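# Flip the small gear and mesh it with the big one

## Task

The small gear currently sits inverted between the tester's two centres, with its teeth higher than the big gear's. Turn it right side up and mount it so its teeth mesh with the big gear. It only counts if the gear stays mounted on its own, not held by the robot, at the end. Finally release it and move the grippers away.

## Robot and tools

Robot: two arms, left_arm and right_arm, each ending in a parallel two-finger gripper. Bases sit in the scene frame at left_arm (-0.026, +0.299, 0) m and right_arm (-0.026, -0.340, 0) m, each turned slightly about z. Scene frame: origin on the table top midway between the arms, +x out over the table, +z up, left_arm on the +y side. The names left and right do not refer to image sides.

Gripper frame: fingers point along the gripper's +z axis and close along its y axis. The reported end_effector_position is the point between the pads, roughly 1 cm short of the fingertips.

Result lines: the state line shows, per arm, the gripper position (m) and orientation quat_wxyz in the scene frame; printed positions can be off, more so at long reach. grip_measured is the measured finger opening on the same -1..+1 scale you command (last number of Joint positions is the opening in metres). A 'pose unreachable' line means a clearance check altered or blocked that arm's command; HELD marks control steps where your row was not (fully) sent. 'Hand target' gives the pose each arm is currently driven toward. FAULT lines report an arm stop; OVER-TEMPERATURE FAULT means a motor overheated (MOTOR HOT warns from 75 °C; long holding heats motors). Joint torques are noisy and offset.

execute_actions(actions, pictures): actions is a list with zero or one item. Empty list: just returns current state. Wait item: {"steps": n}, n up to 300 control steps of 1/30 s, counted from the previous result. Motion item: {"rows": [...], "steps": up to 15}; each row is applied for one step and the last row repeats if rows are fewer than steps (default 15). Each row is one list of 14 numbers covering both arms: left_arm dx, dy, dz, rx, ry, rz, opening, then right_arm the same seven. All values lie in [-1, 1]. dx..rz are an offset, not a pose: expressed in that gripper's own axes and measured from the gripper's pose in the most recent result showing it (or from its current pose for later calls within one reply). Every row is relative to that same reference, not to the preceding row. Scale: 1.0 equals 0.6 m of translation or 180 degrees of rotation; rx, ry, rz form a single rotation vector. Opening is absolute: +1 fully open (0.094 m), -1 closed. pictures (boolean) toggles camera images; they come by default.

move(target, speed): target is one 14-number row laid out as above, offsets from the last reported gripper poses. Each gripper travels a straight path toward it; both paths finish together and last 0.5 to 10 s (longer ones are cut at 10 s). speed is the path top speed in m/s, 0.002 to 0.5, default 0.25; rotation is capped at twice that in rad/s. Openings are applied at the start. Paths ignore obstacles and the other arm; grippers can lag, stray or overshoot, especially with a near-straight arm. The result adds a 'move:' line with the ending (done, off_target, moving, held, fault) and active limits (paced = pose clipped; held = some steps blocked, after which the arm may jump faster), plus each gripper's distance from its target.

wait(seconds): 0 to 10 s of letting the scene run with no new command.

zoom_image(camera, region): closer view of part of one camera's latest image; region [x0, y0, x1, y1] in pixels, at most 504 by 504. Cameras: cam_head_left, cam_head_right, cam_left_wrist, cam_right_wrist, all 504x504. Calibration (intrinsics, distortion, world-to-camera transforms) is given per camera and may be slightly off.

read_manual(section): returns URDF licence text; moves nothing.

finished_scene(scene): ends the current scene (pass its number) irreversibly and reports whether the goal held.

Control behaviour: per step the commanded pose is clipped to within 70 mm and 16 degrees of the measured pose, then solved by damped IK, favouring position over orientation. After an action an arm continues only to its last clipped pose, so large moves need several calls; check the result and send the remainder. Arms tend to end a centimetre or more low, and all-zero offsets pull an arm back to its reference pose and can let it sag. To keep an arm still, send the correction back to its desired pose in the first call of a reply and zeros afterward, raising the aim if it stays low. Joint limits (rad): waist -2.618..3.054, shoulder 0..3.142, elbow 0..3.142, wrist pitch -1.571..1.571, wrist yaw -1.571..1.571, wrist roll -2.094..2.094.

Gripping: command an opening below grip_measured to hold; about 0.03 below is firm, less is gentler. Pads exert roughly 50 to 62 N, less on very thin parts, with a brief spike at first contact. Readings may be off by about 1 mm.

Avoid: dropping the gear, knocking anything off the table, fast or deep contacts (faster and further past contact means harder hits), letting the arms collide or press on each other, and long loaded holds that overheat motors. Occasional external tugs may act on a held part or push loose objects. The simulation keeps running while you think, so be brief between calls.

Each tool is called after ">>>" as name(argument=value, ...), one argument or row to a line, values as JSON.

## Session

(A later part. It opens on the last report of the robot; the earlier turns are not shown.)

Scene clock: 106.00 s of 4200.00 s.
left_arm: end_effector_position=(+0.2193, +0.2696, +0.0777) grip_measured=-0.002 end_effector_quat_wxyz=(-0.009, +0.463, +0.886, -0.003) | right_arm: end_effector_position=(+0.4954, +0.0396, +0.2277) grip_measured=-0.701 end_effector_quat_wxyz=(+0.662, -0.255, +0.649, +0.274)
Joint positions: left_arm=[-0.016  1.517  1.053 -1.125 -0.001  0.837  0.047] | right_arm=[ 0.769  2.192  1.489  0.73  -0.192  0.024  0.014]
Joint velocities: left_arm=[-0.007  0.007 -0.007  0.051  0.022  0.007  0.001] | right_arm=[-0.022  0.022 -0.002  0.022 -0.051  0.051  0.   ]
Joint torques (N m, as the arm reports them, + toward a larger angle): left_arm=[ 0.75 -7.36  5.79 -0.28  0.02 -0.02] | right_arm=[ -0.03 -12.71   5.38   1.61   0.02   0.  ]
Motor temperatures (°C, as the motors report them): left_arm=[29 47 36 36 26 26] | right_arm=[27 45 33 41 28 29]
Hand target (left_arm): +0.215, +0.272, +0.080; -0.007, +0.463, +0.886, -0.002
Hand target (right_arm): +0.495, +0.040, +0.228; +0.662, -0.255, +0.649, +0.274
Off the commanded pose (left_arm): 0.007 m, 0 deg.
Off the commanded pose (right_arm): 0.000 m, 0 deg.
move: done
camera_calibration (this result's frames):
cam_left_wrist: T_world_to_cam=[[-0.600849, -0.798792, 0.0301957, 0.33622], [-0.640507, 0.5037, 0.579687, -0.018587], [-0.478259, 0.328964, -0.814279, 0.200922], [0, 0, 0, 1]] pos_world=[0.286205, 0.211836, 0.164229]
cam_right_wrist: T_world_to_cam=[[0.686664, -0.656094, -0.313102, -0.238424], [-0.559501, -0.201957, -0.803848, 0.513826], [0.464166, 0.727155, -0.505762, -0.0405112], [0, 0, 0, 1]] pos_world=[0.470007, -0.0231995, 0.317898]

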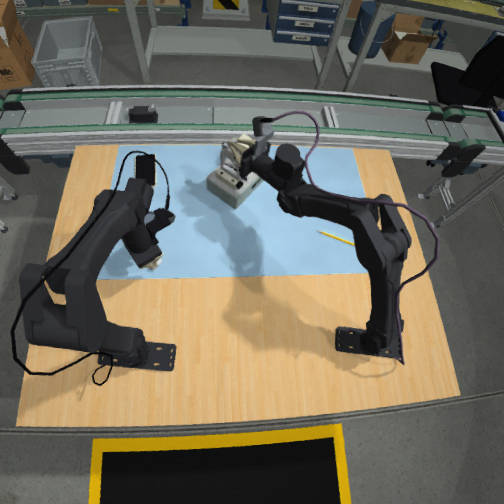

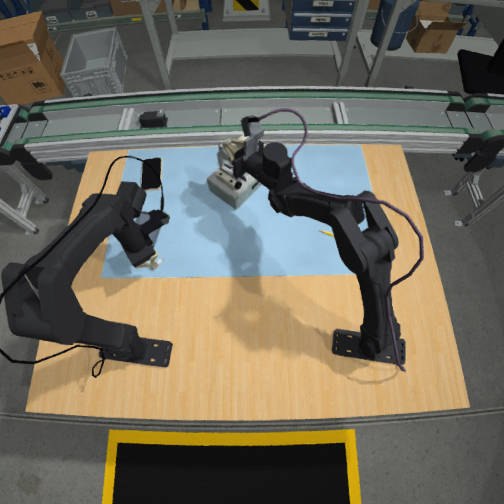

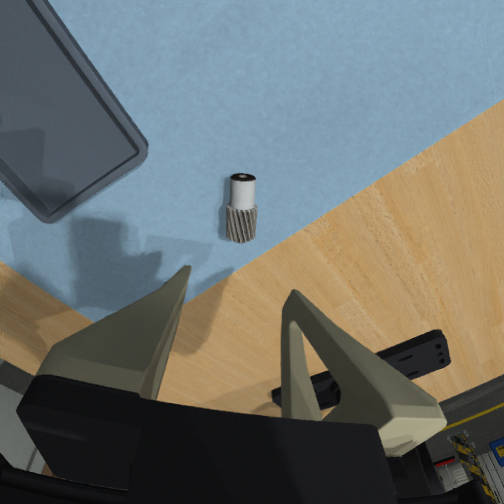

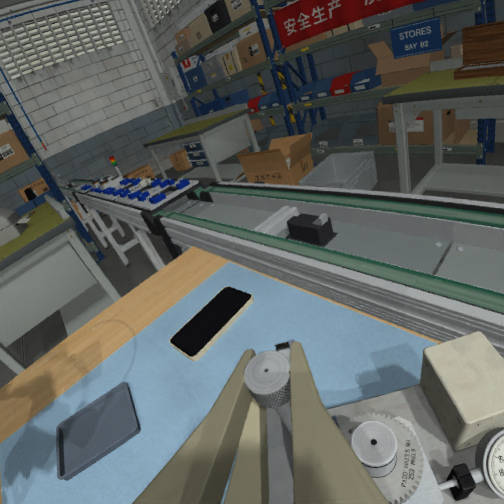

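>>> move(
  target=[-0.014,-0.006,0.08,0,0.02,-0.095,0,0,0,0,0,0,0,-0.76],
  speed=0.1,
)

>>> move(
  target=[-0.002,0,0.036,0,0,0,0,0,0,0,0,0,0,-0.76],
  speed=0.03,
)

Scene clock: 115.17 s of 4200.00 s.
left_arm: end_effector_position=(+0.2203, +0.2614, +0.0332) grip_measured=-0.002 end_effector_quat_wxyz=(-0.036, +0.326, +0.945, +0.007) | right_arm: end_effector_position=(+0.4954, +0.0396, +0.2277) grip_measured=-0.701 end_effector_quat_wxyz=(+0.662, -0.255, +0.649, +0.274)
Joint positions: left_arm=[-0.066  1.629  0.976 -0.987 -0.026  0.488  0.047] | right_arm=[ 0.769  2.192  1.489  0.73  -0.192  0.024  0.014]
Joint velocities: left_arm=[-0.007 -0.002 -0.007  0.051  0.066 -0.139 -0.   ] | right_arm=[ 0.002  0.012 -0.012 -0.022  0.037 -0.11  -0.   ]
Joint torques (N m, as the arm reports them, + toward a larger angle): left_arm=[-0.85 -6.36  5.11 -0.14 -0.18 -0.01] | right_arm=[ -0.03 -12.7    5.38   1.61   0.01  -0.01]
Motor temperatures (°C, as the motors report them): left_arm=[29 47 36 36 26 26] | right_arm=[27 45 33 41 28 29]
Hand target (left_arm): +0.220, +0.262, +0.030; -0.037, +0.326, +0.945, +0.013
Hand target (right_arm): +0.495, +0.040, +0.228; +0.662, -0.255, +0.649, +0.274
Off the commanded pose (left_arm): 0.004 m, 1 deg.
Off the commanded pose (right_arm): 0.000 m, 0 deg.
After step 90, 4.20 s passed at rest.
move: done
camera_calibration (this result's frames):
cam_left_wrist: T_world_to_cam=[[-0.338828, -0.940813, 0.00809678, 0.311763], [-0.732996, 0.26936, 0.62463, 0.0921948], [-0.589841, 0.205707, -0.780879, 0.223587], [0, 0, 0, 1]] pos_world=[0.305093, 0.222484, 0.114482]
cam_right_wrist: T_world_to_cam=[[0.686664, -0.656094, -0.313102, -0.238424], [-0.559501, -0.201957, -0.803848, 0.513826], [0.464166, 0.727155, -0.505762, -0.0405112], [0, 0, 0, 1]] pos_world=[0.470007, -0.0231995, 0.317898]

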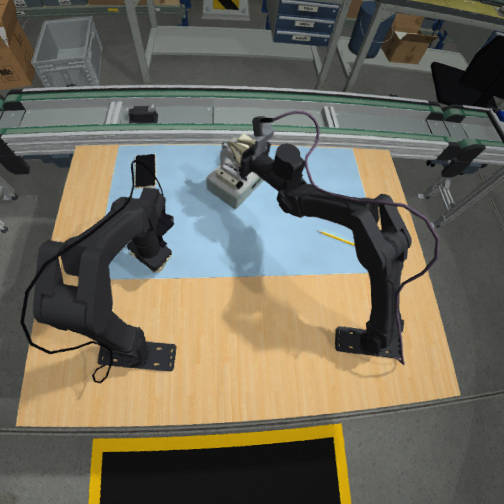

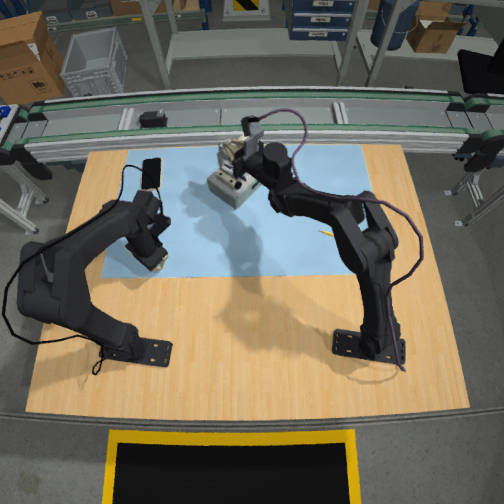

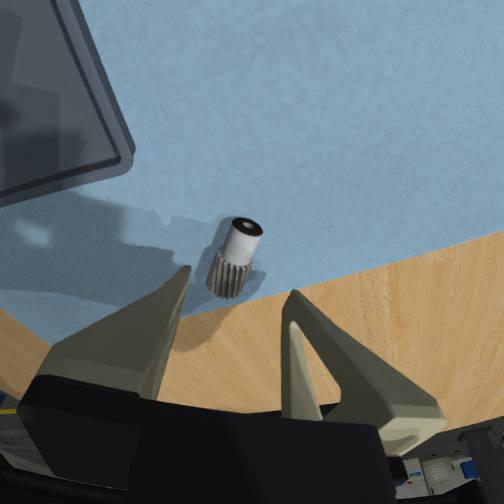

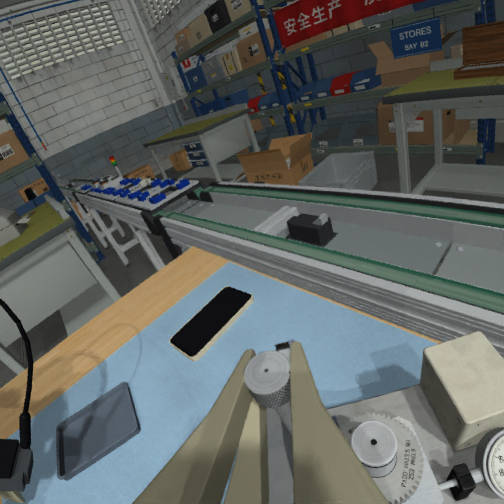

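Scene clock: 116.27 s of 4200.00 s.
left_arm: end_effector_position=(+0.2208, +0.2613, +0.0154) grip_measured=-0.002 end_effector_quat_wxyz=(-0.036, +0.326, +0.945, +0.007) | right_arm: end_effector_position=(+0.4954, +0.0396, +0.2277) grip_measured=-0.701 end_effector_quat_wxyz=(+0.662, -0.255, +0.649, +0.274)
Joint positions: left_arm=[-0.066  1.662  0.933 -0.911 -0.026  0.487  0.047] | right_arm=[ 0.769  2.192  1.489  0.73  -0.192  0.024  0.014]
Joint velocities: left_arm=[ 0.022 -0.002 -0.012 -0.007 -0.095 -0.037 -0.001] | right_arm=[-0.007 -0.027 -0.017 -0.007  0.007 -0.022  0.   ]
Joint torques (N m, as the arm reports them, + toward a larger angle): left_arm=[ 0.05 -6.36  5.09 -0.2  -0.01 -0.01] | right_arm=[ -0.03 -12.71   5.37   1.6    0.01   0.  ]
Motor temperatures (°C, as the motors report them): left_arm=[29 46 35 36 26 26] | right_arm=[27 45 33 41 28 29]
Hand target (left_arm): +0.220, +0.262, +0.012; -0.036, +0.326, +0.945, +0.007
Hand target (right_arm): +0.495, +0.040, +0.228; +0.662, -0.255, +0.649, +0.274
Off the commanded pose (left_arm): 0.004 m, 0 deg.
Off the commanded pose (right_arm): 0.000 m, 0 deg.
move: done
camera_calibration (this result's frames):
cam_left_wrist: T_world_to_cam=[[-0.338476, -0.940941, 0.00794019, 0.311939], [-0.733576, 0.269149, 0.624039, 0.103837], [-0.589321, 0.205398, -0.781353, 0.209928], [0, 0, 0, 1]] pos_world=[0.305471, 0.22245, 0.0967525]
cam_right_wrist: T_world_to_cam=[[0.686664, -0.656094, -0.313102, -0.238424], [-0.559501, -0.201957, -0.803848, 0.513826], [0.464166, 0.727155, -0.505762, -0.0405112], [0, 0, 0, 1]] pos_world=[0.470007, -0.0231995, 0.317898]

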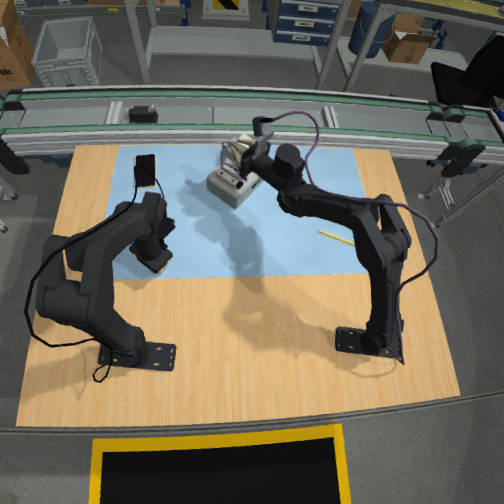

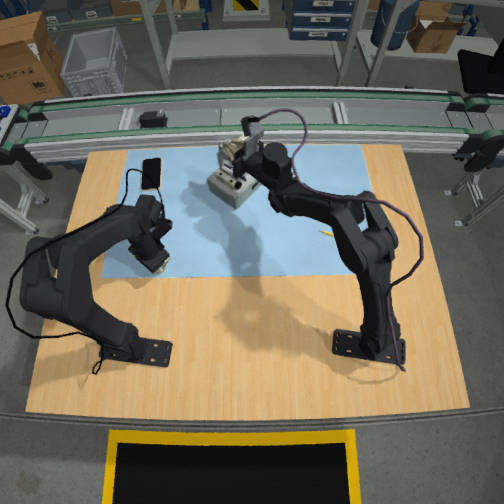

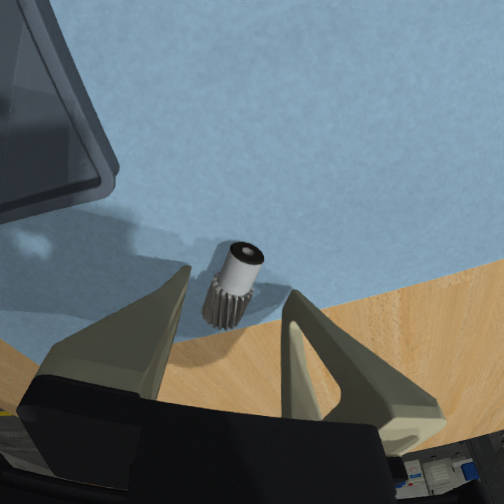

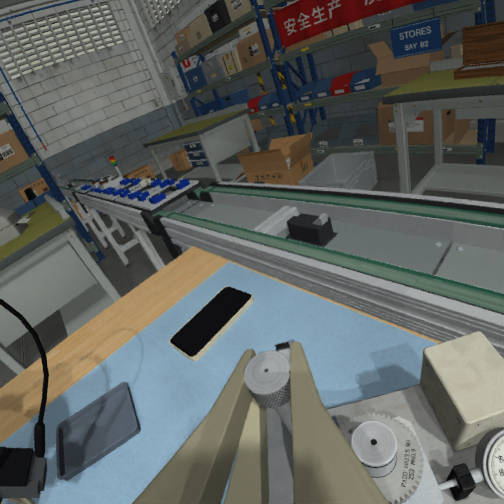

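>>> move(
  target=[-0.01,0.012,0.004,0,0,0,-0.2,0,0,0,0,0,0,-0.76],
  speed=0.03,
)

>>> move(
  target=[0,0,0,0,0,0,-0.72,0,0,0,0,0,0,-0.76],
)

>>> move(
  target=[-0.05,0,-0.2,0,0,0.025,-0.72,0,0,0,0,0,0,-0.76],
)

>>> move(
  target=[-0.35,0.03,-0.08,0,-0.54,0,-0.72,0,0,0,0,0,0,-0.76],
  speed=0.4,
)

Scene clock: 125.30 s of 4200.00 s.
left_arm: end_effector_position=(+0.2200, +0.2617, +0.0125) grip_measured=-0.198 end_effector_quat_wxyz=(-0.044, +0.328, +0.944, +0.006) | right_arm: end_effector_position=(+0.4954, +0.0396, +0.2277) grip_measured=-0.701 end_effector_quat_wxyz=(+0.662, -0.255, +0.649, +0.274)
Joint positions: left_arm=[-0.064  1.68   0.939 -0.915 -0.025  0.495  0.038] | right_arm=[ 0.769  2.192  1.489  0.73  -0.192  0.024  0.014]
Joint velocities: left_arm=[ 0.007 -0.007 -0.002  0.007 -0.066  0.007 -0.002] | right_arm=[-0.017  0.002  0.002 -0.022 -0.037 -0.066 -0.001]
Joint torques (N m, as the arm reports them, + toward a larger angle): left_arm=[ 1.39 -5.29  7.92 -0.26 -0.01  0.05] | right_arm=[ -0.03 -12.7    5.37   1.6    0.01   0.  ]
Motor temperatures (°C, as the motors report them): left_arm=[29 46 35 35 26 26] | right_arm=[27 45 33 41 28 29]
Hand target (left_arm): +0.230, +0.263, +0.013; -0.036, +0.326, +0.945, +0.008
Hand target (right_arm): +0.495, +0.040, +0.228; +0.662, -0.255, +0.649, +0.274
Off the commanded pose (left_arm): 0.010 m, 1 deg.
Off the commanded pose (right_arm): 0.000 m, 0 deg.
After step 90, 5.33 s passed at rest.
move: done
camera_calibration (this result's frames):
cam_left_wrist: T_world_to_cam=[[-0.343612, -0.939034, 0.0120963, 0.312651], [-0.721609, 0.272251, 0.636522, 0.101459], [-0.601009, 0.209988, -0.771164, 0.208356], [0, 0, 0, 1]] pos_world=[0.305868, 0.222215, 0.0923135]
cam_right_wrist: T_world_to_cam=[[0.686664, -0.656094, -0.313102, -0.238424], [-0.559501, -0.201957, -0.803848, 0.513826], [0.464166, 0.727155, -0.505762, -0.0405112], [0, 0, 0, 1]] pos_world=[0.470007, -0.0231995, 0.317898]

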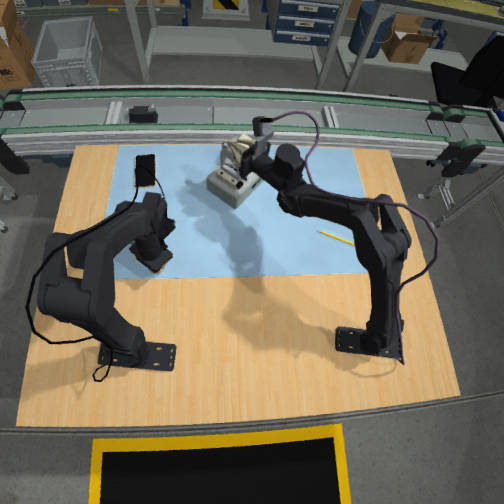

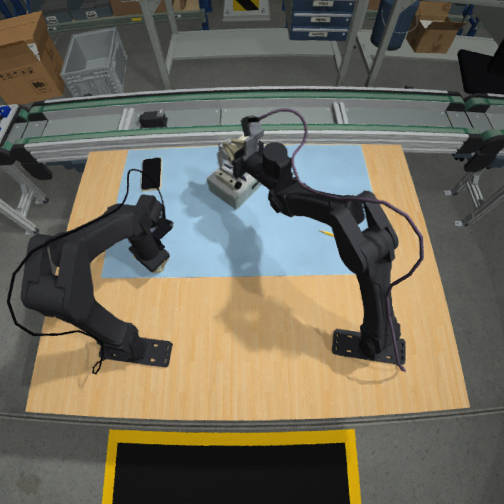

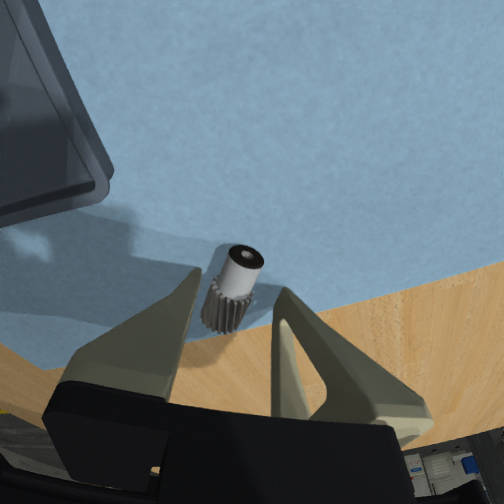

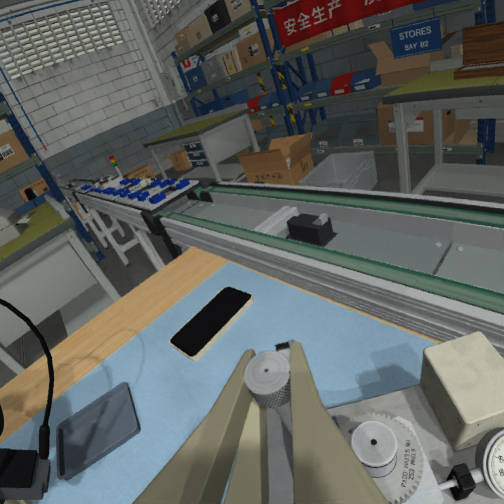

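Scene clock: 125.80 s of 4200.00 s.
left_arm: end_effector_position=(+0.2205, +0.2625, +0.0125) grip_measured=-0.637 end_effector_quat_wxyz=(-0.044, +0.328, +0.943, +0.008) | right_arm: end_effector_position=(+0.4954, +0.0396, +0.2277) grip_measured=-0.701 end_effector_quat_wxyz=(+0.662, -0.255, +0.649, +0.274)
Joint positions: left_arm=[-0.064  1.68   0.939 -0.914 -0.03   0.495  0.017] | right_arm=[ 0.769  2.192  1.489  0.73  -0.192  0.024  0.014]
Joint velocities: left_arm=[ 0.002 -0.007 -0.007 -0.007 -0.022  0.037 -0.   ] | right_arm=[-0.012  0.002  0.012 -0.037 -0.022  0.022  0.001]
Joint torques (N m, as the arm reports them, + toward a larger angle): left_arm=[-0.06 -6.58  5.98 -0.29  0.05 -0.01] | right_arm=[ -0.02 -12.7    5.37   1.61   0.02   0.  ]
Motor temperatures (°C, as the motors report them): left_arm=[29 46 35 35 26 26] | right_arm=[27 45 33 41 28 29]
Hand target (left_arm): +0.220, +0.262, +0.012; -0.044, +0.328, +0.944, +0.006
Hand target (right_arm): +0.495, +0.040, +0.228; +0.662, -0.255, +0.649, +0.274
Off the commanded pose (left_arm): 0.001 m, 0 deg.
Off the commanded pose (right_arm): 0.000 m, 0 deg.
move: done
camera_calibration (this result's frames):
cam_left_wrist: T_world_to_cam=[[-0.344024, -0.938934, 0.00703074, 0.313699], [-0.722758, 0.269582, 0.636354, 0.102505], [-0.59939, 0.21384, -0.771365, 0.207079], [0, 0, 0, 1]] pos_world=[0.306128, 0.222628, 0.0922984]
cam_right_wrist: T_world_to_cam=[[0.686664, -0.656094, -0.313102, -0.238424], [-0.559501, -0.201957, -0.803848, 0.513826], [0.464166, 0.727155, -0.505762, -0.0405112], [0, 0, 0, 1]] pos_world=[0.470007, -0.0231995, 0.317898]

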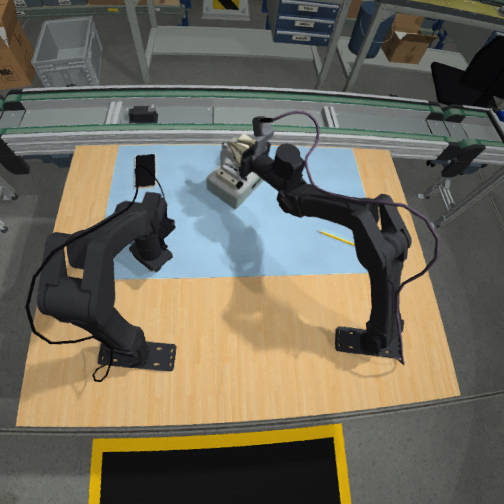

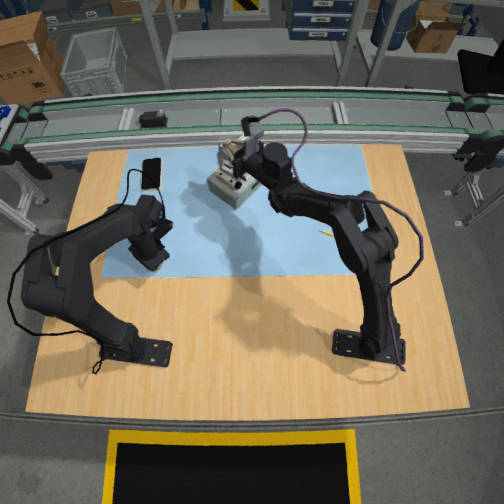

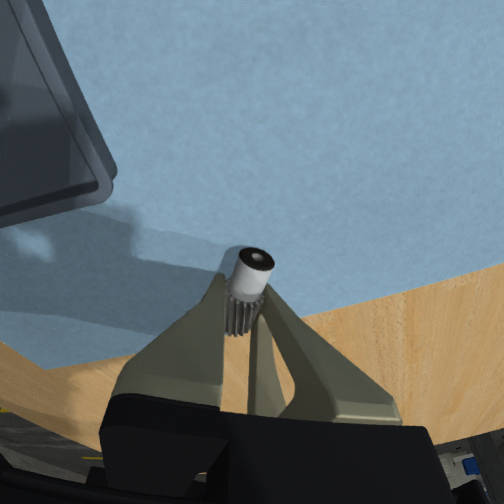

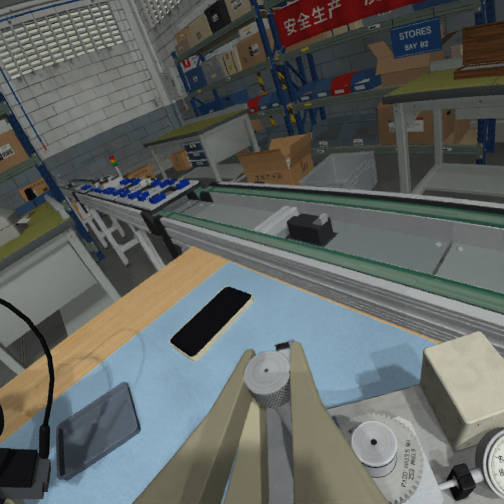

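Scene clock: 127.03 s of 4200.00 s.
left_arm: end_effector_position=(+0.2508, +0.2404, +0.1229) grip_measured=-0.637 end_effector_quat_wxyz=(-0.052, +0.360, +0.932, +0.008) | right_arm: end_effector_position=(+0.4954, +0.0396, +0.2277) grip_measured=-0.701 end_effector_quat_wxyz=(+0.662, -0.255, +0.649, +0.274)
Joint positions: left_arm=[-0.123  1.709  1.428 -1.392 -0.03   0.503  0.017] | right_arm=[ 0.769  2.192  1.489  0.73  -0.192  0.024  0.014]
Joint velocities: left_arm=[ 0.002 -0.012  0.012  0.051 -0.037  0.081 -0.   ] | right_arm=[ 0.002 -0.012  0.002 -0.007  0.007  0.022  0.   ]
Joint torques (N m, as the arm reports them, + toward a larger angle): left_arm=[-0.69 -7.77  8.49 -0.47  0.04  0.05] | right_arm=[ -0.04 -12.71   5.36   1.61   0.02   0.  ]
Motor temperatures (°C, as the motors report them): left_arm=[29 46 35 35 26 26] | right_arm=[27 45 33 41 28 29]
Hand target (left_arm): +0.253, +0.237, +0.129; -0.044, +0.365, +0.930, +0.006
Hand target (right_arm): +0.495, +0.040, +0.228; +0.662, -0.255, +0.649, +0.274
Off the commanded pose (left_arm): 0.007 m, 1 deg.
Off the commanded pose (right_arm): 0.000 m, 0 deg.
move: done
camera_calibration (this result's frames):
cam_left_wrist: T_world_to_cam=[[-0.405695, -0.913941, 0.011073, 0.311579], [-0.691691, 0.314913, 0.649918, 0.0397817], [-0.597474, 0.256009, -0.759924, 0.303145], [0, 0, 0, 1]] pos_world=[0.335044, 0.194629, 0.201063]
cam_right_wrist: T_world_to_cam=[[0.686664, -0.656094, -0.313102, -0.238424], [-0.559501, -0.201957, -0.803848, 0.513826], [0.464166, 0.727155, -0.505762, -0.0405112], [0, 0, 0, 1]] pos_world=[0.470007, -0.0231995, 0.317898]

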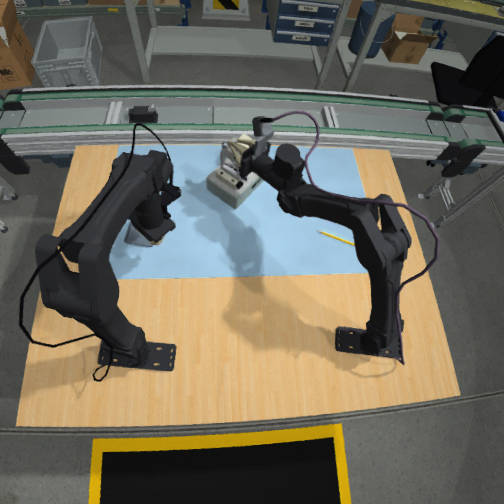

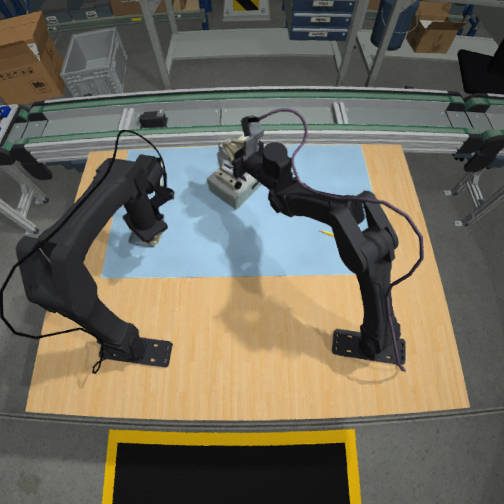

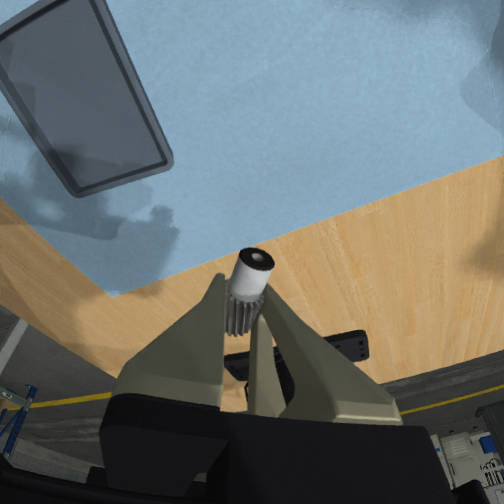

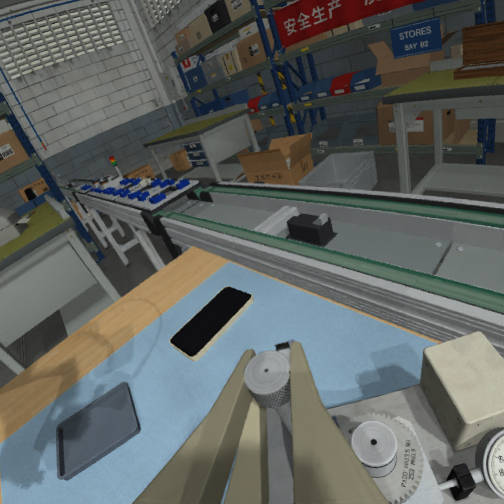

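Scene clock: 130.07 s of 4200.00 s.
left_arm: end_effector_position=(+0.4170, +0.1115, +0.1418) grip_measured=-0.637 end_effector_quat_wxyz=(+0.648, +0.254, +0.664, -0.272) | right_arm: end_effector_position=(+0.4954, +0.0396, +0.2277) grip_measured=-0.701 end_effector_quat_wxyz=(+0.662, -0.255, +0.649, +0.274)
Joint positions: left_arm=[-0.096  1.969  0.69   1.266  0.558 -0.025  0.017] | right_arm=[ 0.769  2.192  1.489  0.73  -0.192  0.024  0.014]
Joint velocities: left_arm=[-0.002  0.012  0.002 -0.081 -0.022 -0.051 -0.001] | right_arm=[ 0.002 -0.007  0.007 -0.051  0.022  0.051  0.001]
Joint torques (N m, as the arm reports them, + toward a larger angle): left_arm=[-0.89 -8.7   5.73  1.47 -0.14 -0.03] | right_arm=[ -0.02 -12.7    5.38   1.61   0.01   0.  ]
Motor temperatures (°C, as the motors report them): left_arm=[29 46 35 36 26 26] | right_arm=[27 45 33 41 28 29]
Hand target (left_arm): +0.418, +0.110, +0.148; +0.659, +0.254, +0.655, -0.270
Hand target (right_arm): +0.495, +0.040, +0.228; +0.662, -0.255, +0.649, +0.274
Off the commanded pose (left_arm): 0.008 m, 3 deg.
Off the commanded pose (right_arm): 0.000 m, 0 deg.
move: off_target (left_arm); limits=paced
camera_calibration (this result's frames):
cam_left_wrist: T_world_to_cam=[[-0.662934, -0.665819, 0.342351, 0.293615], [-0.601934, 0.202096, -0.772549, 0.359798], [0.44519, -0.718222, -0.534755, 0.0917179], [0, 0, 0, 1]] pos_world=[0.37039, 0.188654, 0.226489]
cam_right_wrist: T_world_to_cam=[[0.686664, -0.656094, -0.313102, -0.238424], [-0.559501, -0.201957, -0.803848, 0.513826], [0.464166, 0.727155, -0.505762, -0.0405112], [0, 0, 0, 1]] pos_world=[0.470007, -0.0231995, 0.317898]

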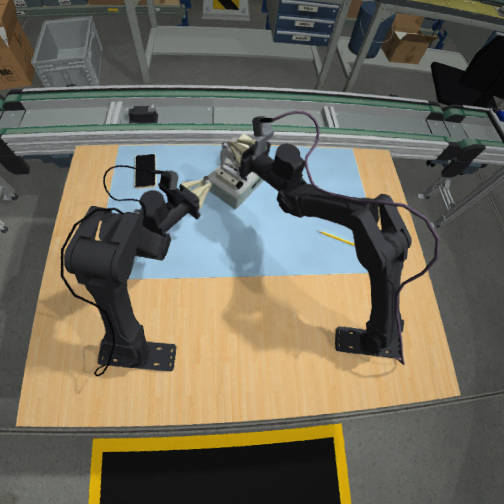

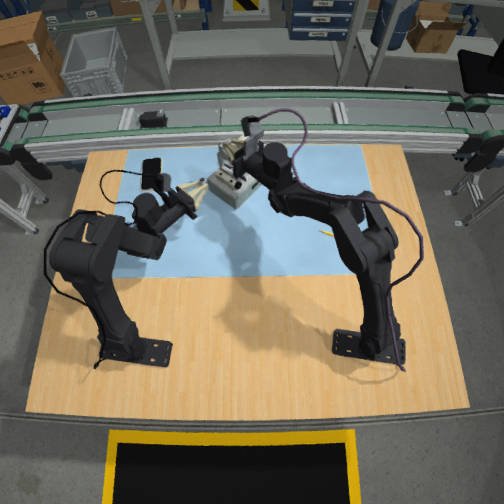

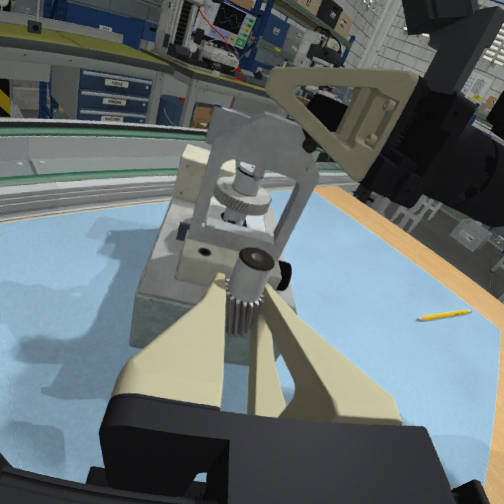

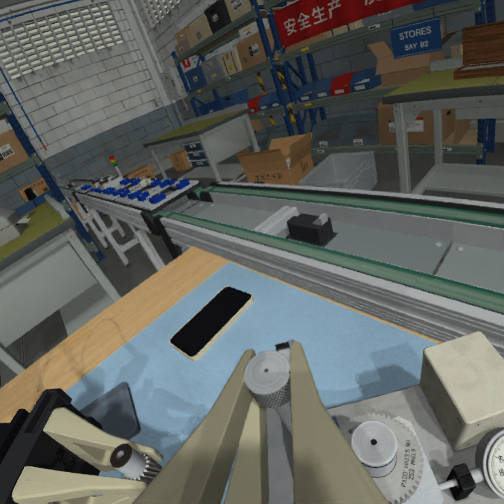

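>>> move(
  target=[-0.012,-0.005,0.135,0,-0.018,0.012,-0.72,0,0,0,0,0,0,-0.76],
  speed=0.06,
)

>>> execute_actions(
  actions=[
    {"rows":[[-0.014,0,0.008,0,-0.006,0.004,-0.72,-0.06,0,-0.01,0,-0.04,0,-0.76],[-0.014,0,0.008,0,-0.006,0.004,-0.72,-0.09,0,-0.01,0,-0.06,0,-0.76],[-0.014,0,0.008,0,-0.006,0.004,-0.72,-0.12,0,-0.015,0,-0.08,0,-0.76],[-0.014,0,0.008,0,-0.006,0.004,-0.72,-0.15,0,-0.02,0,-0.1,0,-0.76]]},
  ],
)

Scene clock: 139.27 s of 4200.00 s.
left_arm: end_effector_position=(+0.4680, +0.0577, +0.1351) grip_measured=-0.637 end_effector_quat_wxyz=(+0.657, +0.258, +0.653, -0.274) | right_arm: end_effector_position=(+0.4954, +0.0396, +0.2277) grip_measured=-0.701 end_effector_quat_wxyz=(+0.662, -0.255, +0.649, +0.274)
Joint positions: left_arm=[-0.204  2.165  0.972  1.208  0.457 -0.025  0.017] | right_arm=[ 0.769  2.192  1.489  0.73  -0.192  0.024  0.014]
Joint velocities: left_arm=[-0.017 -0.012  0.002  0.022 -0.066  0.051 -0.   ] | right_arm=[-0.017 -0.022  0.012 -0.022  0.007  0.007 -0.   ]
Joint torques (N m, as the arm reports them, + toward a larger angle): left_arm=[ -0.65 -10.81   8.67   1.26  -0.18   0.09] | right_arm=[ -0.03 -12.7    5.37   1.61   0.01   0.  ]
Motor temperatures (°C, as the motors report them): left_arm=[29 47 35 38 26 26] | right_arm=[27 45 33 41 28 29]
Hand target (left_arm): +0.474, +0.055, +0.148; +0.672, +0.259, +0.640, -0.268
Hand target (right_arm): +0.495, +0.040, +0.228; +0.662, -0.255, +0.649, +0.274
Off the commanded pose (left_arm): 0.015 m, 2 deg.
Off the commanded pose (right_arm): 0.000 m, 0 deg.
After step 90, 4.53 s passed at rest.
move: off_target (left_arm)
camera_calibration (this result's frames):
cam_left_wrist: T_world_to_cam=[[-0.676457, -0.658928, 0.328969, 0.301585], [-0.579652, 0.200796, -0.789737, 0.388205], [0.454324, -0.72491, -0.517779, 0.0205769], [0, 0, 0, 1]] pos_world=[0.419684, 0.135689, 0.218022]
cam_right_wrist: T_world_to_cam=[[0.686664, -0.656094, -0.313102, -0.238424], [-0.559501, -0.201957, -0.803848, 0.513826], [0.464166, 0.727155, -0.505762, -0.0405112], [0, 0, 0, 1]] pos_world=[0.470007, -0.0231995, 0.317898]

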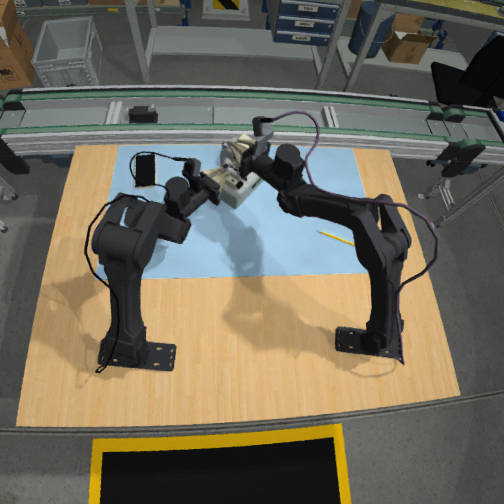

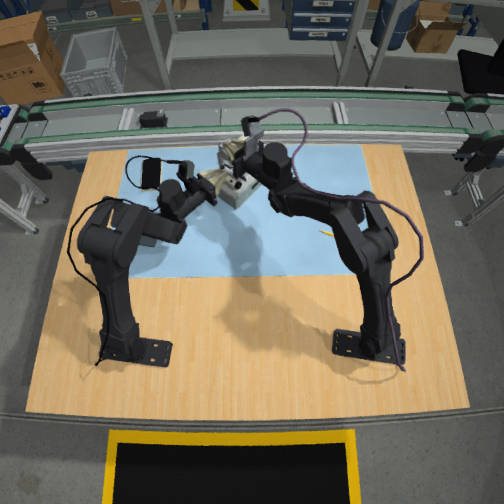

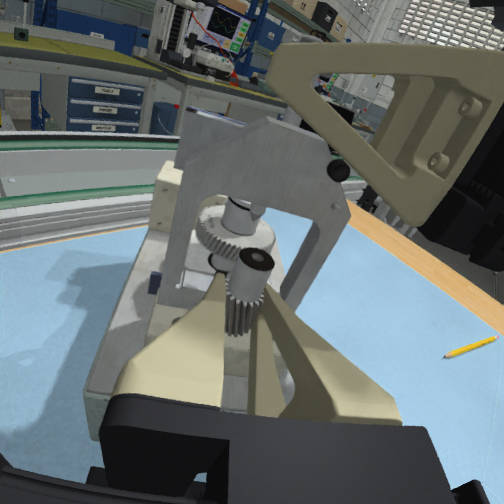

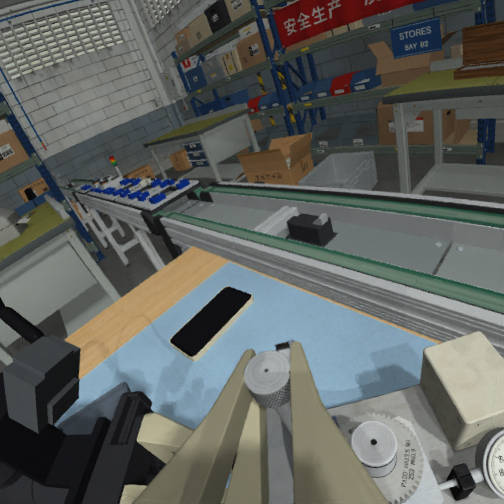

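Scene clock: 139.77 s of 4200.00 s.
left_arm: end_effector_position=(+0.4680, +0.0577, +0.1334) grip_measured=-0.637 end_effector_quat_wxyz=(+0.655, +0.258, +0.656, -0.274) | right_arm: end_effector_position=(+0.4950, +0.0388, +0.2393) grip_measured=-0.701 end_effector_quat_wxyz=(+0.681, -0.240, +0.629, +0.286)
Joint positions: left_arm=[-0.204  2.165  0.972  1.2    0.457 -0.025  0.017] | right_arm=[ 0.77   2.2    1.482  0.811 -0.185  0.05   0.014]
Joint velocities: left_arm=[-0.007  0.002  0.002 -0.022 -0.022  0.037  0.   ] | right_arm=[ 0.007 -0.022 -0.002  0.037  0.022 -0.066 -0.001]
Joint torques (N m, as the arm reports them, + toward a larger angle): left_arm=[ -0.39 -11.1    7.67   1.29  -0.06  -0.01] | right_arm=[ -0.51 -16.86   5.53   3.03   0.03   0.38]
Motor temperatures (°C, as the motors report them): left_arm=[29 47 36 38 26 26] | right_arm=[27 45 33 41 28 29]
Hand target (left_arm): +0.471, +0.055, +0.144; +0.665, +0.260, +0.645, -0.272
Hand target (right_arm): +0.483, +0.027, +0.315; +0.751, -0.212, +0.543, +0.311
Off the commanded pose (left_arm): 0.011 m, 2 deg.
Off the commanded pose (right_arm): 0.079 m, 14 deg.
Steps of this call (steps 1 to 15: all 15 steps of this action). Readings (end_effector_position):
1: left_arm (+0.4680, +0.0577, +0.1349) | right_arm (+0.4953, +0.0395, +0.2286)
2: left_arm (+0.4680, +0.0577, +0.1346) | right_arm (+0.4950, +0.0393, +0.2300)
4: left_arm (+0.4680, +0.0577, +0.1341) | right_arm (+0.4948, +0.0387, +0.2331)
8: left_arm (+0.4680, +0.0577, +0.1336) | right_arm (+0.4948, +0.0384, +0.2389)
15: the state above
camera_calibration (this result's frames):
cam_left_wrist: T_world_to_cam=[[-0.674177, -0.659666, 0.332152, 0.300693], [-0.585082, 0.202556, -0.785271, 0.388741], [0.450737, -0.723748, -0.522517, 0.0219452], [0, 0, 0, 1]] pos_world=[0.420274, 0.135498, 0.216858]
cam_right_wrist: T_world_to_cam=[[0.69574, -0.641359, -0.323426, -0.237647], [-0.52999, -0.154445, -0.833821, 0.513488], [0.484827, 0.751535, -0.447368, -0.0590248], [0, 0, 0, 1]] pos_world=[0.466101, -0.028752, 0.32489]

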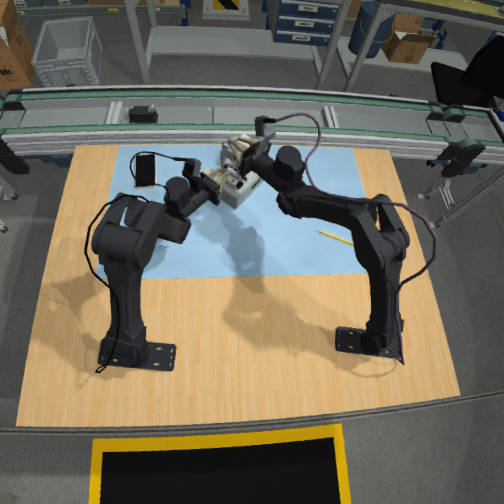

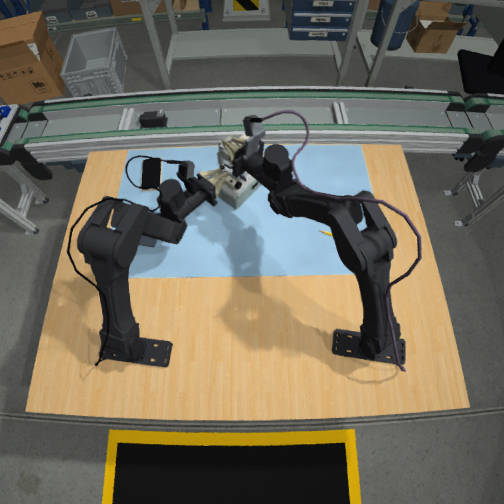

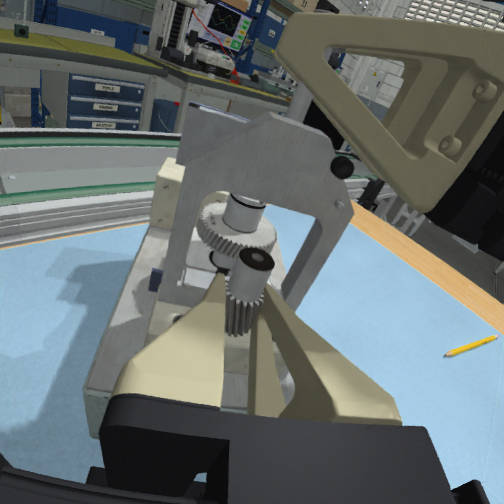

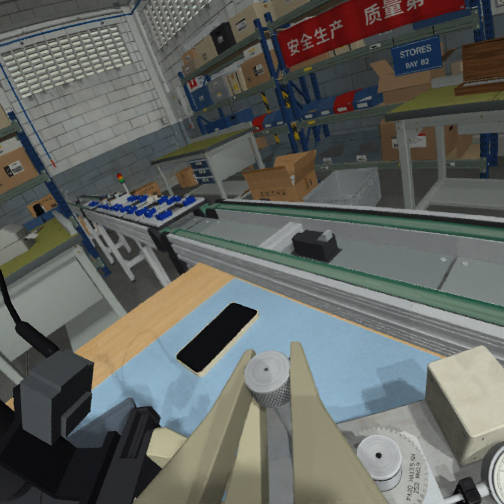

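>>> execute_actions(
  actions=[
    {"rows":[[-0.035,0.004,0.015,0,-0.022,0.016,-0.72,-0.15,0,-0.02,0,-0.1,-0.02,-0.76],[-0.035,0.004,0.02,0,-0.022,0.016,-0.72,-0.15,0,-0.02,0,-0.1,-0.02,-0.76],[-0.035,0.004,0.028,0,-0.022,0.016,-0.72,-0.15,0,-0.02,0,-0.1,-0.02,-0.76],[-0.035,0.004,0.036,0,-0.022,0.016,-0.72,-0.15,0,-0.02,0,-0.1,-0.02,-0.76]]},
  ],
)

Scene clock: 146.70 s of 4200.00 s.
left_arm: end_effector_position=(+0.4795, +0.0481, +0.1404) grip_measured=-0.637 end_effector_quat_wxyz=(+0.667, +0.264, +0.641, -0.272) | right_arm: end_effector_position=(+0.4948, +0.0385, +0.2395) grip_measured=-0.701 end_effector_quat_wxyz=(+0.684, -0.244, +0.627, +0.282)
Joint positions: left_arm=[-0.215  2.204  1.042  1.205  0.452 -0.014  0.017] | right_arm=[ 0.77   2.2    1.48   0.817 -0.184  0.038  0.014]
Joint velocities: left_arm=[ 0.002 -0.007  0.012 -0.051  0.066 -0.007 -0.   ] | right_arm=[-0.007 -0.012 -0.012  0.037 -0.022  0.037 -0.001]
Joint torques (N m, as the arm reports them, + toward a larger angle): left_arm=[ -0.69 -11.15   8.57   1.34  -0.12   0.08] | right_arm=[ -0.81 -18.25   5.     3.18   0.04   0.08]
Motor temperatures (°C, as the motors report them): left_arm=[29 48 36 38 26 26] | right_arm=[27 47 33 45 28 29]
Hand target (left_arm): +0.485, +0.045, +0.154; +0.683, +0.265, +0.626, -0.266
Hand target (right_arm): +0.480, +0.022, +0.324; +0.765, -0.219, +0.528, +0.297
Off the commanded pose (left_arm): 0.016 m, 3 deg.
Off the commanded pose (right_arm): 0.091 m, 18 deg; orientation clipped at the last step of the last action.
Steps of this call (steps 1 to 90: nothing new was sent; then 3.43 s passed at rest; steps 91 to 105: all 15 steps of this action). Readings (end_effector_position):
91: left_arm (+0.4683, +0.0576, +0.1337) | right_arm (+0.4949, +0.0388, +0.2392)
92: left_arm (+0.4692, +0.0573, +0.1343) | right_arm (+0.4948, +0.0386, +0.2393)
94: left_arm (+0.4734, +0.0551, +0.1360) | right_arm (+0.4948, +0.0385, +0.2394)
98: left_arm (+0.4793, +0.0494, +0.1397) | right_arm (+0.4948, +0.0385, +0.2395)
105: the state above
camera_calibration (this result's frames):
cam_left_wrist: T_world_to_cam=[[-0.691337, -0.654156, 0.306811, 0.311305], [-0.551244, 0.203013, -0.809269, 0.389969], [0.467101, -0.728605, -0.50095, 0.00281302], [0, 0, 0, 1]] pos_world=[0.428871, 0.126523, 0.221487]
cam_right_wrist: T_world_to_cam=[[0.698134, -0.644976, -0.310829, -0.241706], [-0.520685, -0.159392, -0.838738, 0.510278], [0.491422, 0.747395, -0.447107, -0.0618281], [0, 0, 0, 1]] pos_world=[0.464821, -0.0283506, 0.325216]

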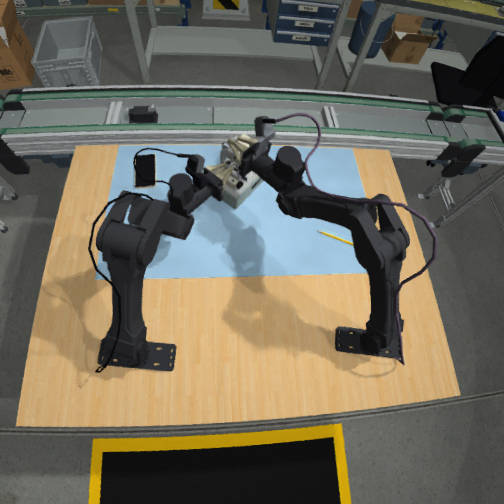

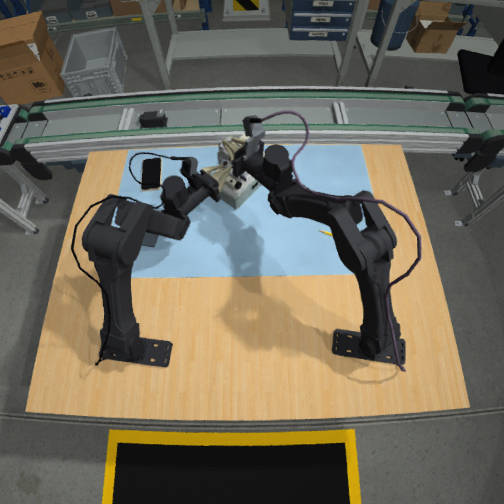

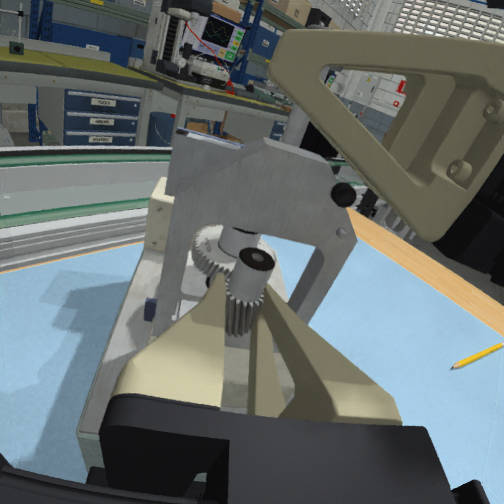

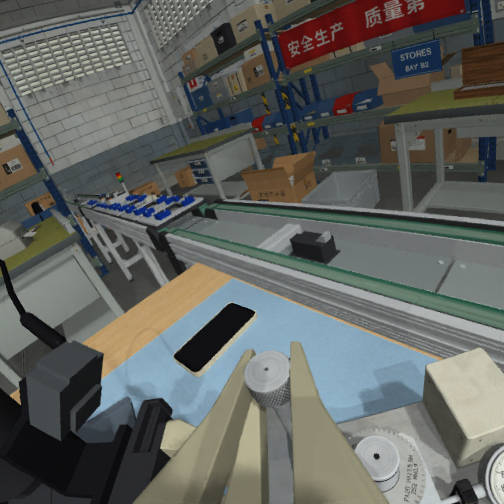

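>>> execute_actions(
  actions=[
    {"rows":[[-0.02,0,0.015,0,-0.008,0.005,-0.72,-0.15,0,0,0,-0.09,-0.01,-0.76],[-0.02,0,0.02,0,-0.008,0.005,-0.72,-0.15,0,0,0,-0.09,-0.01,-0.76],[-0.02,0,0.026,0,-0.008,0.005,-0.72,-0.15,0,0,0,-0.09,-0.01,-0.76],[-0.02,0,0.032,0,-0.008,0.005,-0.72,-0.15,0,0,0,-0.09,-0.01,-0.76],[-0.02,0,0.04,0,-0.008,0.005,-0.72,-0.15,0,0,0,-0.09,-0.01,-0.76],[-0.02,-0.002,0.048,0,-0.008,0.005,-0.72,-0.15,0,0,0,-0.09,-0.01,-0.76]]},
  ],
)

Scene clock: 154.43 s of 4200.00 s.
left_arm: end_effector_position=(+0.4924, +0.0335, +0.1412) grip_measured=-0.637 end_effector_quat_wxyz=(+0.666, +0.266, +0.640, -0.274) | right_arm: end_effector_position=(+0.4951, +0.0387, +0.2405) grip_measured=-0.701 end_effector_quat_wxyz=(+0.689, -0.242, +0.622, +0.283)
Joint positions: left_arm=[-0.236  2.243  1.127  1.158  0.438 -0.014  0.017] | right_arm=[ 0.771  2.207  1.48   0.839 -0.183  0.039  0.014]
Joint velocities: left_arm=[ 0.012 -0.002  0.002  0.066 -0.037  0.022 -0.001] | right_arm=[ 0.007  0.002 -0.007 -0.051 -0.007 -0.022 -0.   ]
Joint torques (N m, as the arm reports them, + toward a larger angle): left_arm=[ -1.11 -11.4    9.99   1.12  -0.15   0.09] | right_arm=[ -0.36 -16.45   7.45   3.03   0.09   0.23]
Motor temperatures (°C, as the motors report them): left_arm=[29 49 37 39 26 26] | right_arm=[27 49 33 49 28 29]
Hand target (left_arm): +0.498, +0.028, +0.154; +0.678, +0.266, +0.630, -0.270
Hand target (right_arm): +0.484, +0.027, +0.325; +0.766, -0.213, +0.525, +0.303
Off the commanded pose (left_arm): 0.015 m, 2 deg.
Off the commanded pose (right_arm): 0.089 m, 15 deg.
Steps of this call (steps 1 to 90: nothing new was sent; then 4.23 s passed at rest; steps 91 to 105: all 15 steps of this action). Readings (end_effector_position):
91: left_arm (+0.4795, +0.0480, +0.1398) | right_arm (+0.4948, +0.0388, +0.2390)
92: left_arm (+0.4799, +0.0477, +0.1398) | right_arm (+0.4950, +0.0387, +0.2391)
94: left_arm (+0.4829, +0.0452, +0.1402) | right_arm (+0.4951, +0.0387, +0.2391)
98: left_arm (+0.4914, +0.0356, +0.1415) | right_arm (+0.4951, +0.0387, +0.2402)
105: the state above
camera_calibration (this result's frames):
cam_left_wrist: T_world_to_cam=[[-0.695113, -0.649903, 0.307317, 0.312057], [-0.550529, 0.206315, -0.80892, 0.400245], [0.462316, -0.731478, -0.501202, -0.0109135], [0, 0, 0, 1]] pos_world=[0.442307, 0.112248, 0.222396]
cam_right_wrist: T_world_to_cam=[[0.700918, -0.64283, -0.309005, -0.24341], [-0.511557, -0.151191, -0.845843, 0.508112], [0.497015, 0.75094, -0.434816, -0.0675267], [0, 0, 0, 1]] pos_world=[0.4641, -0.0289407, 0.325207]

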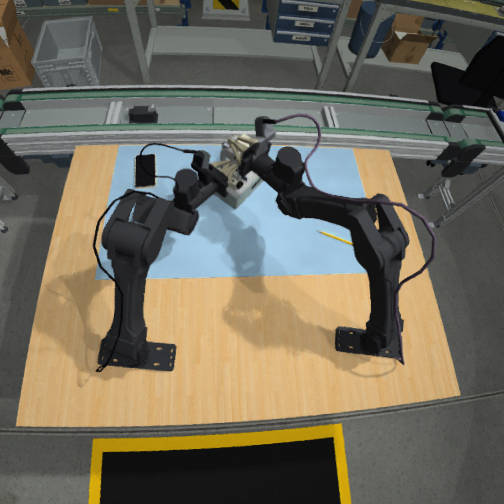

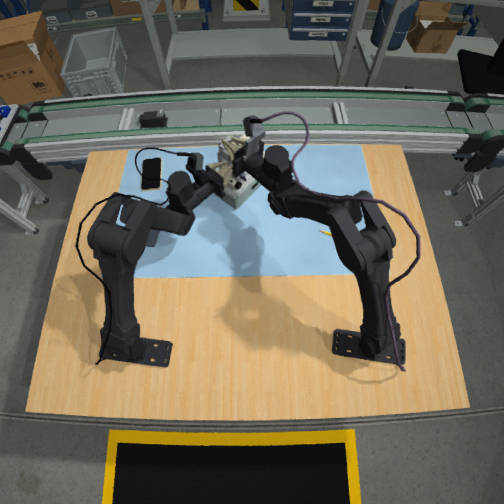

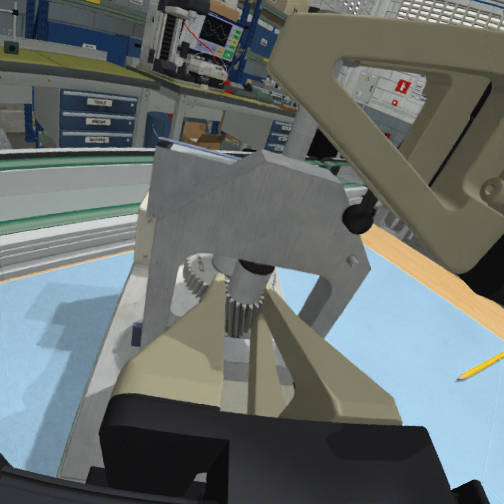

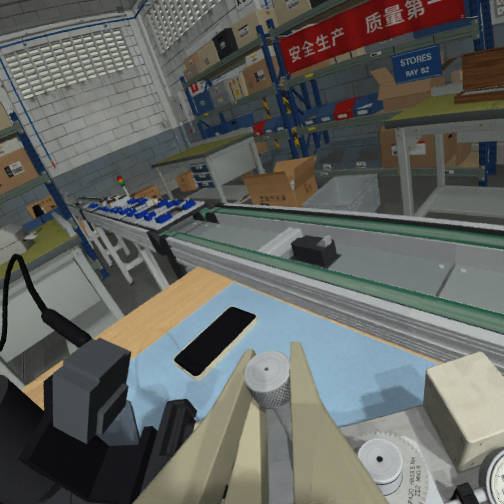

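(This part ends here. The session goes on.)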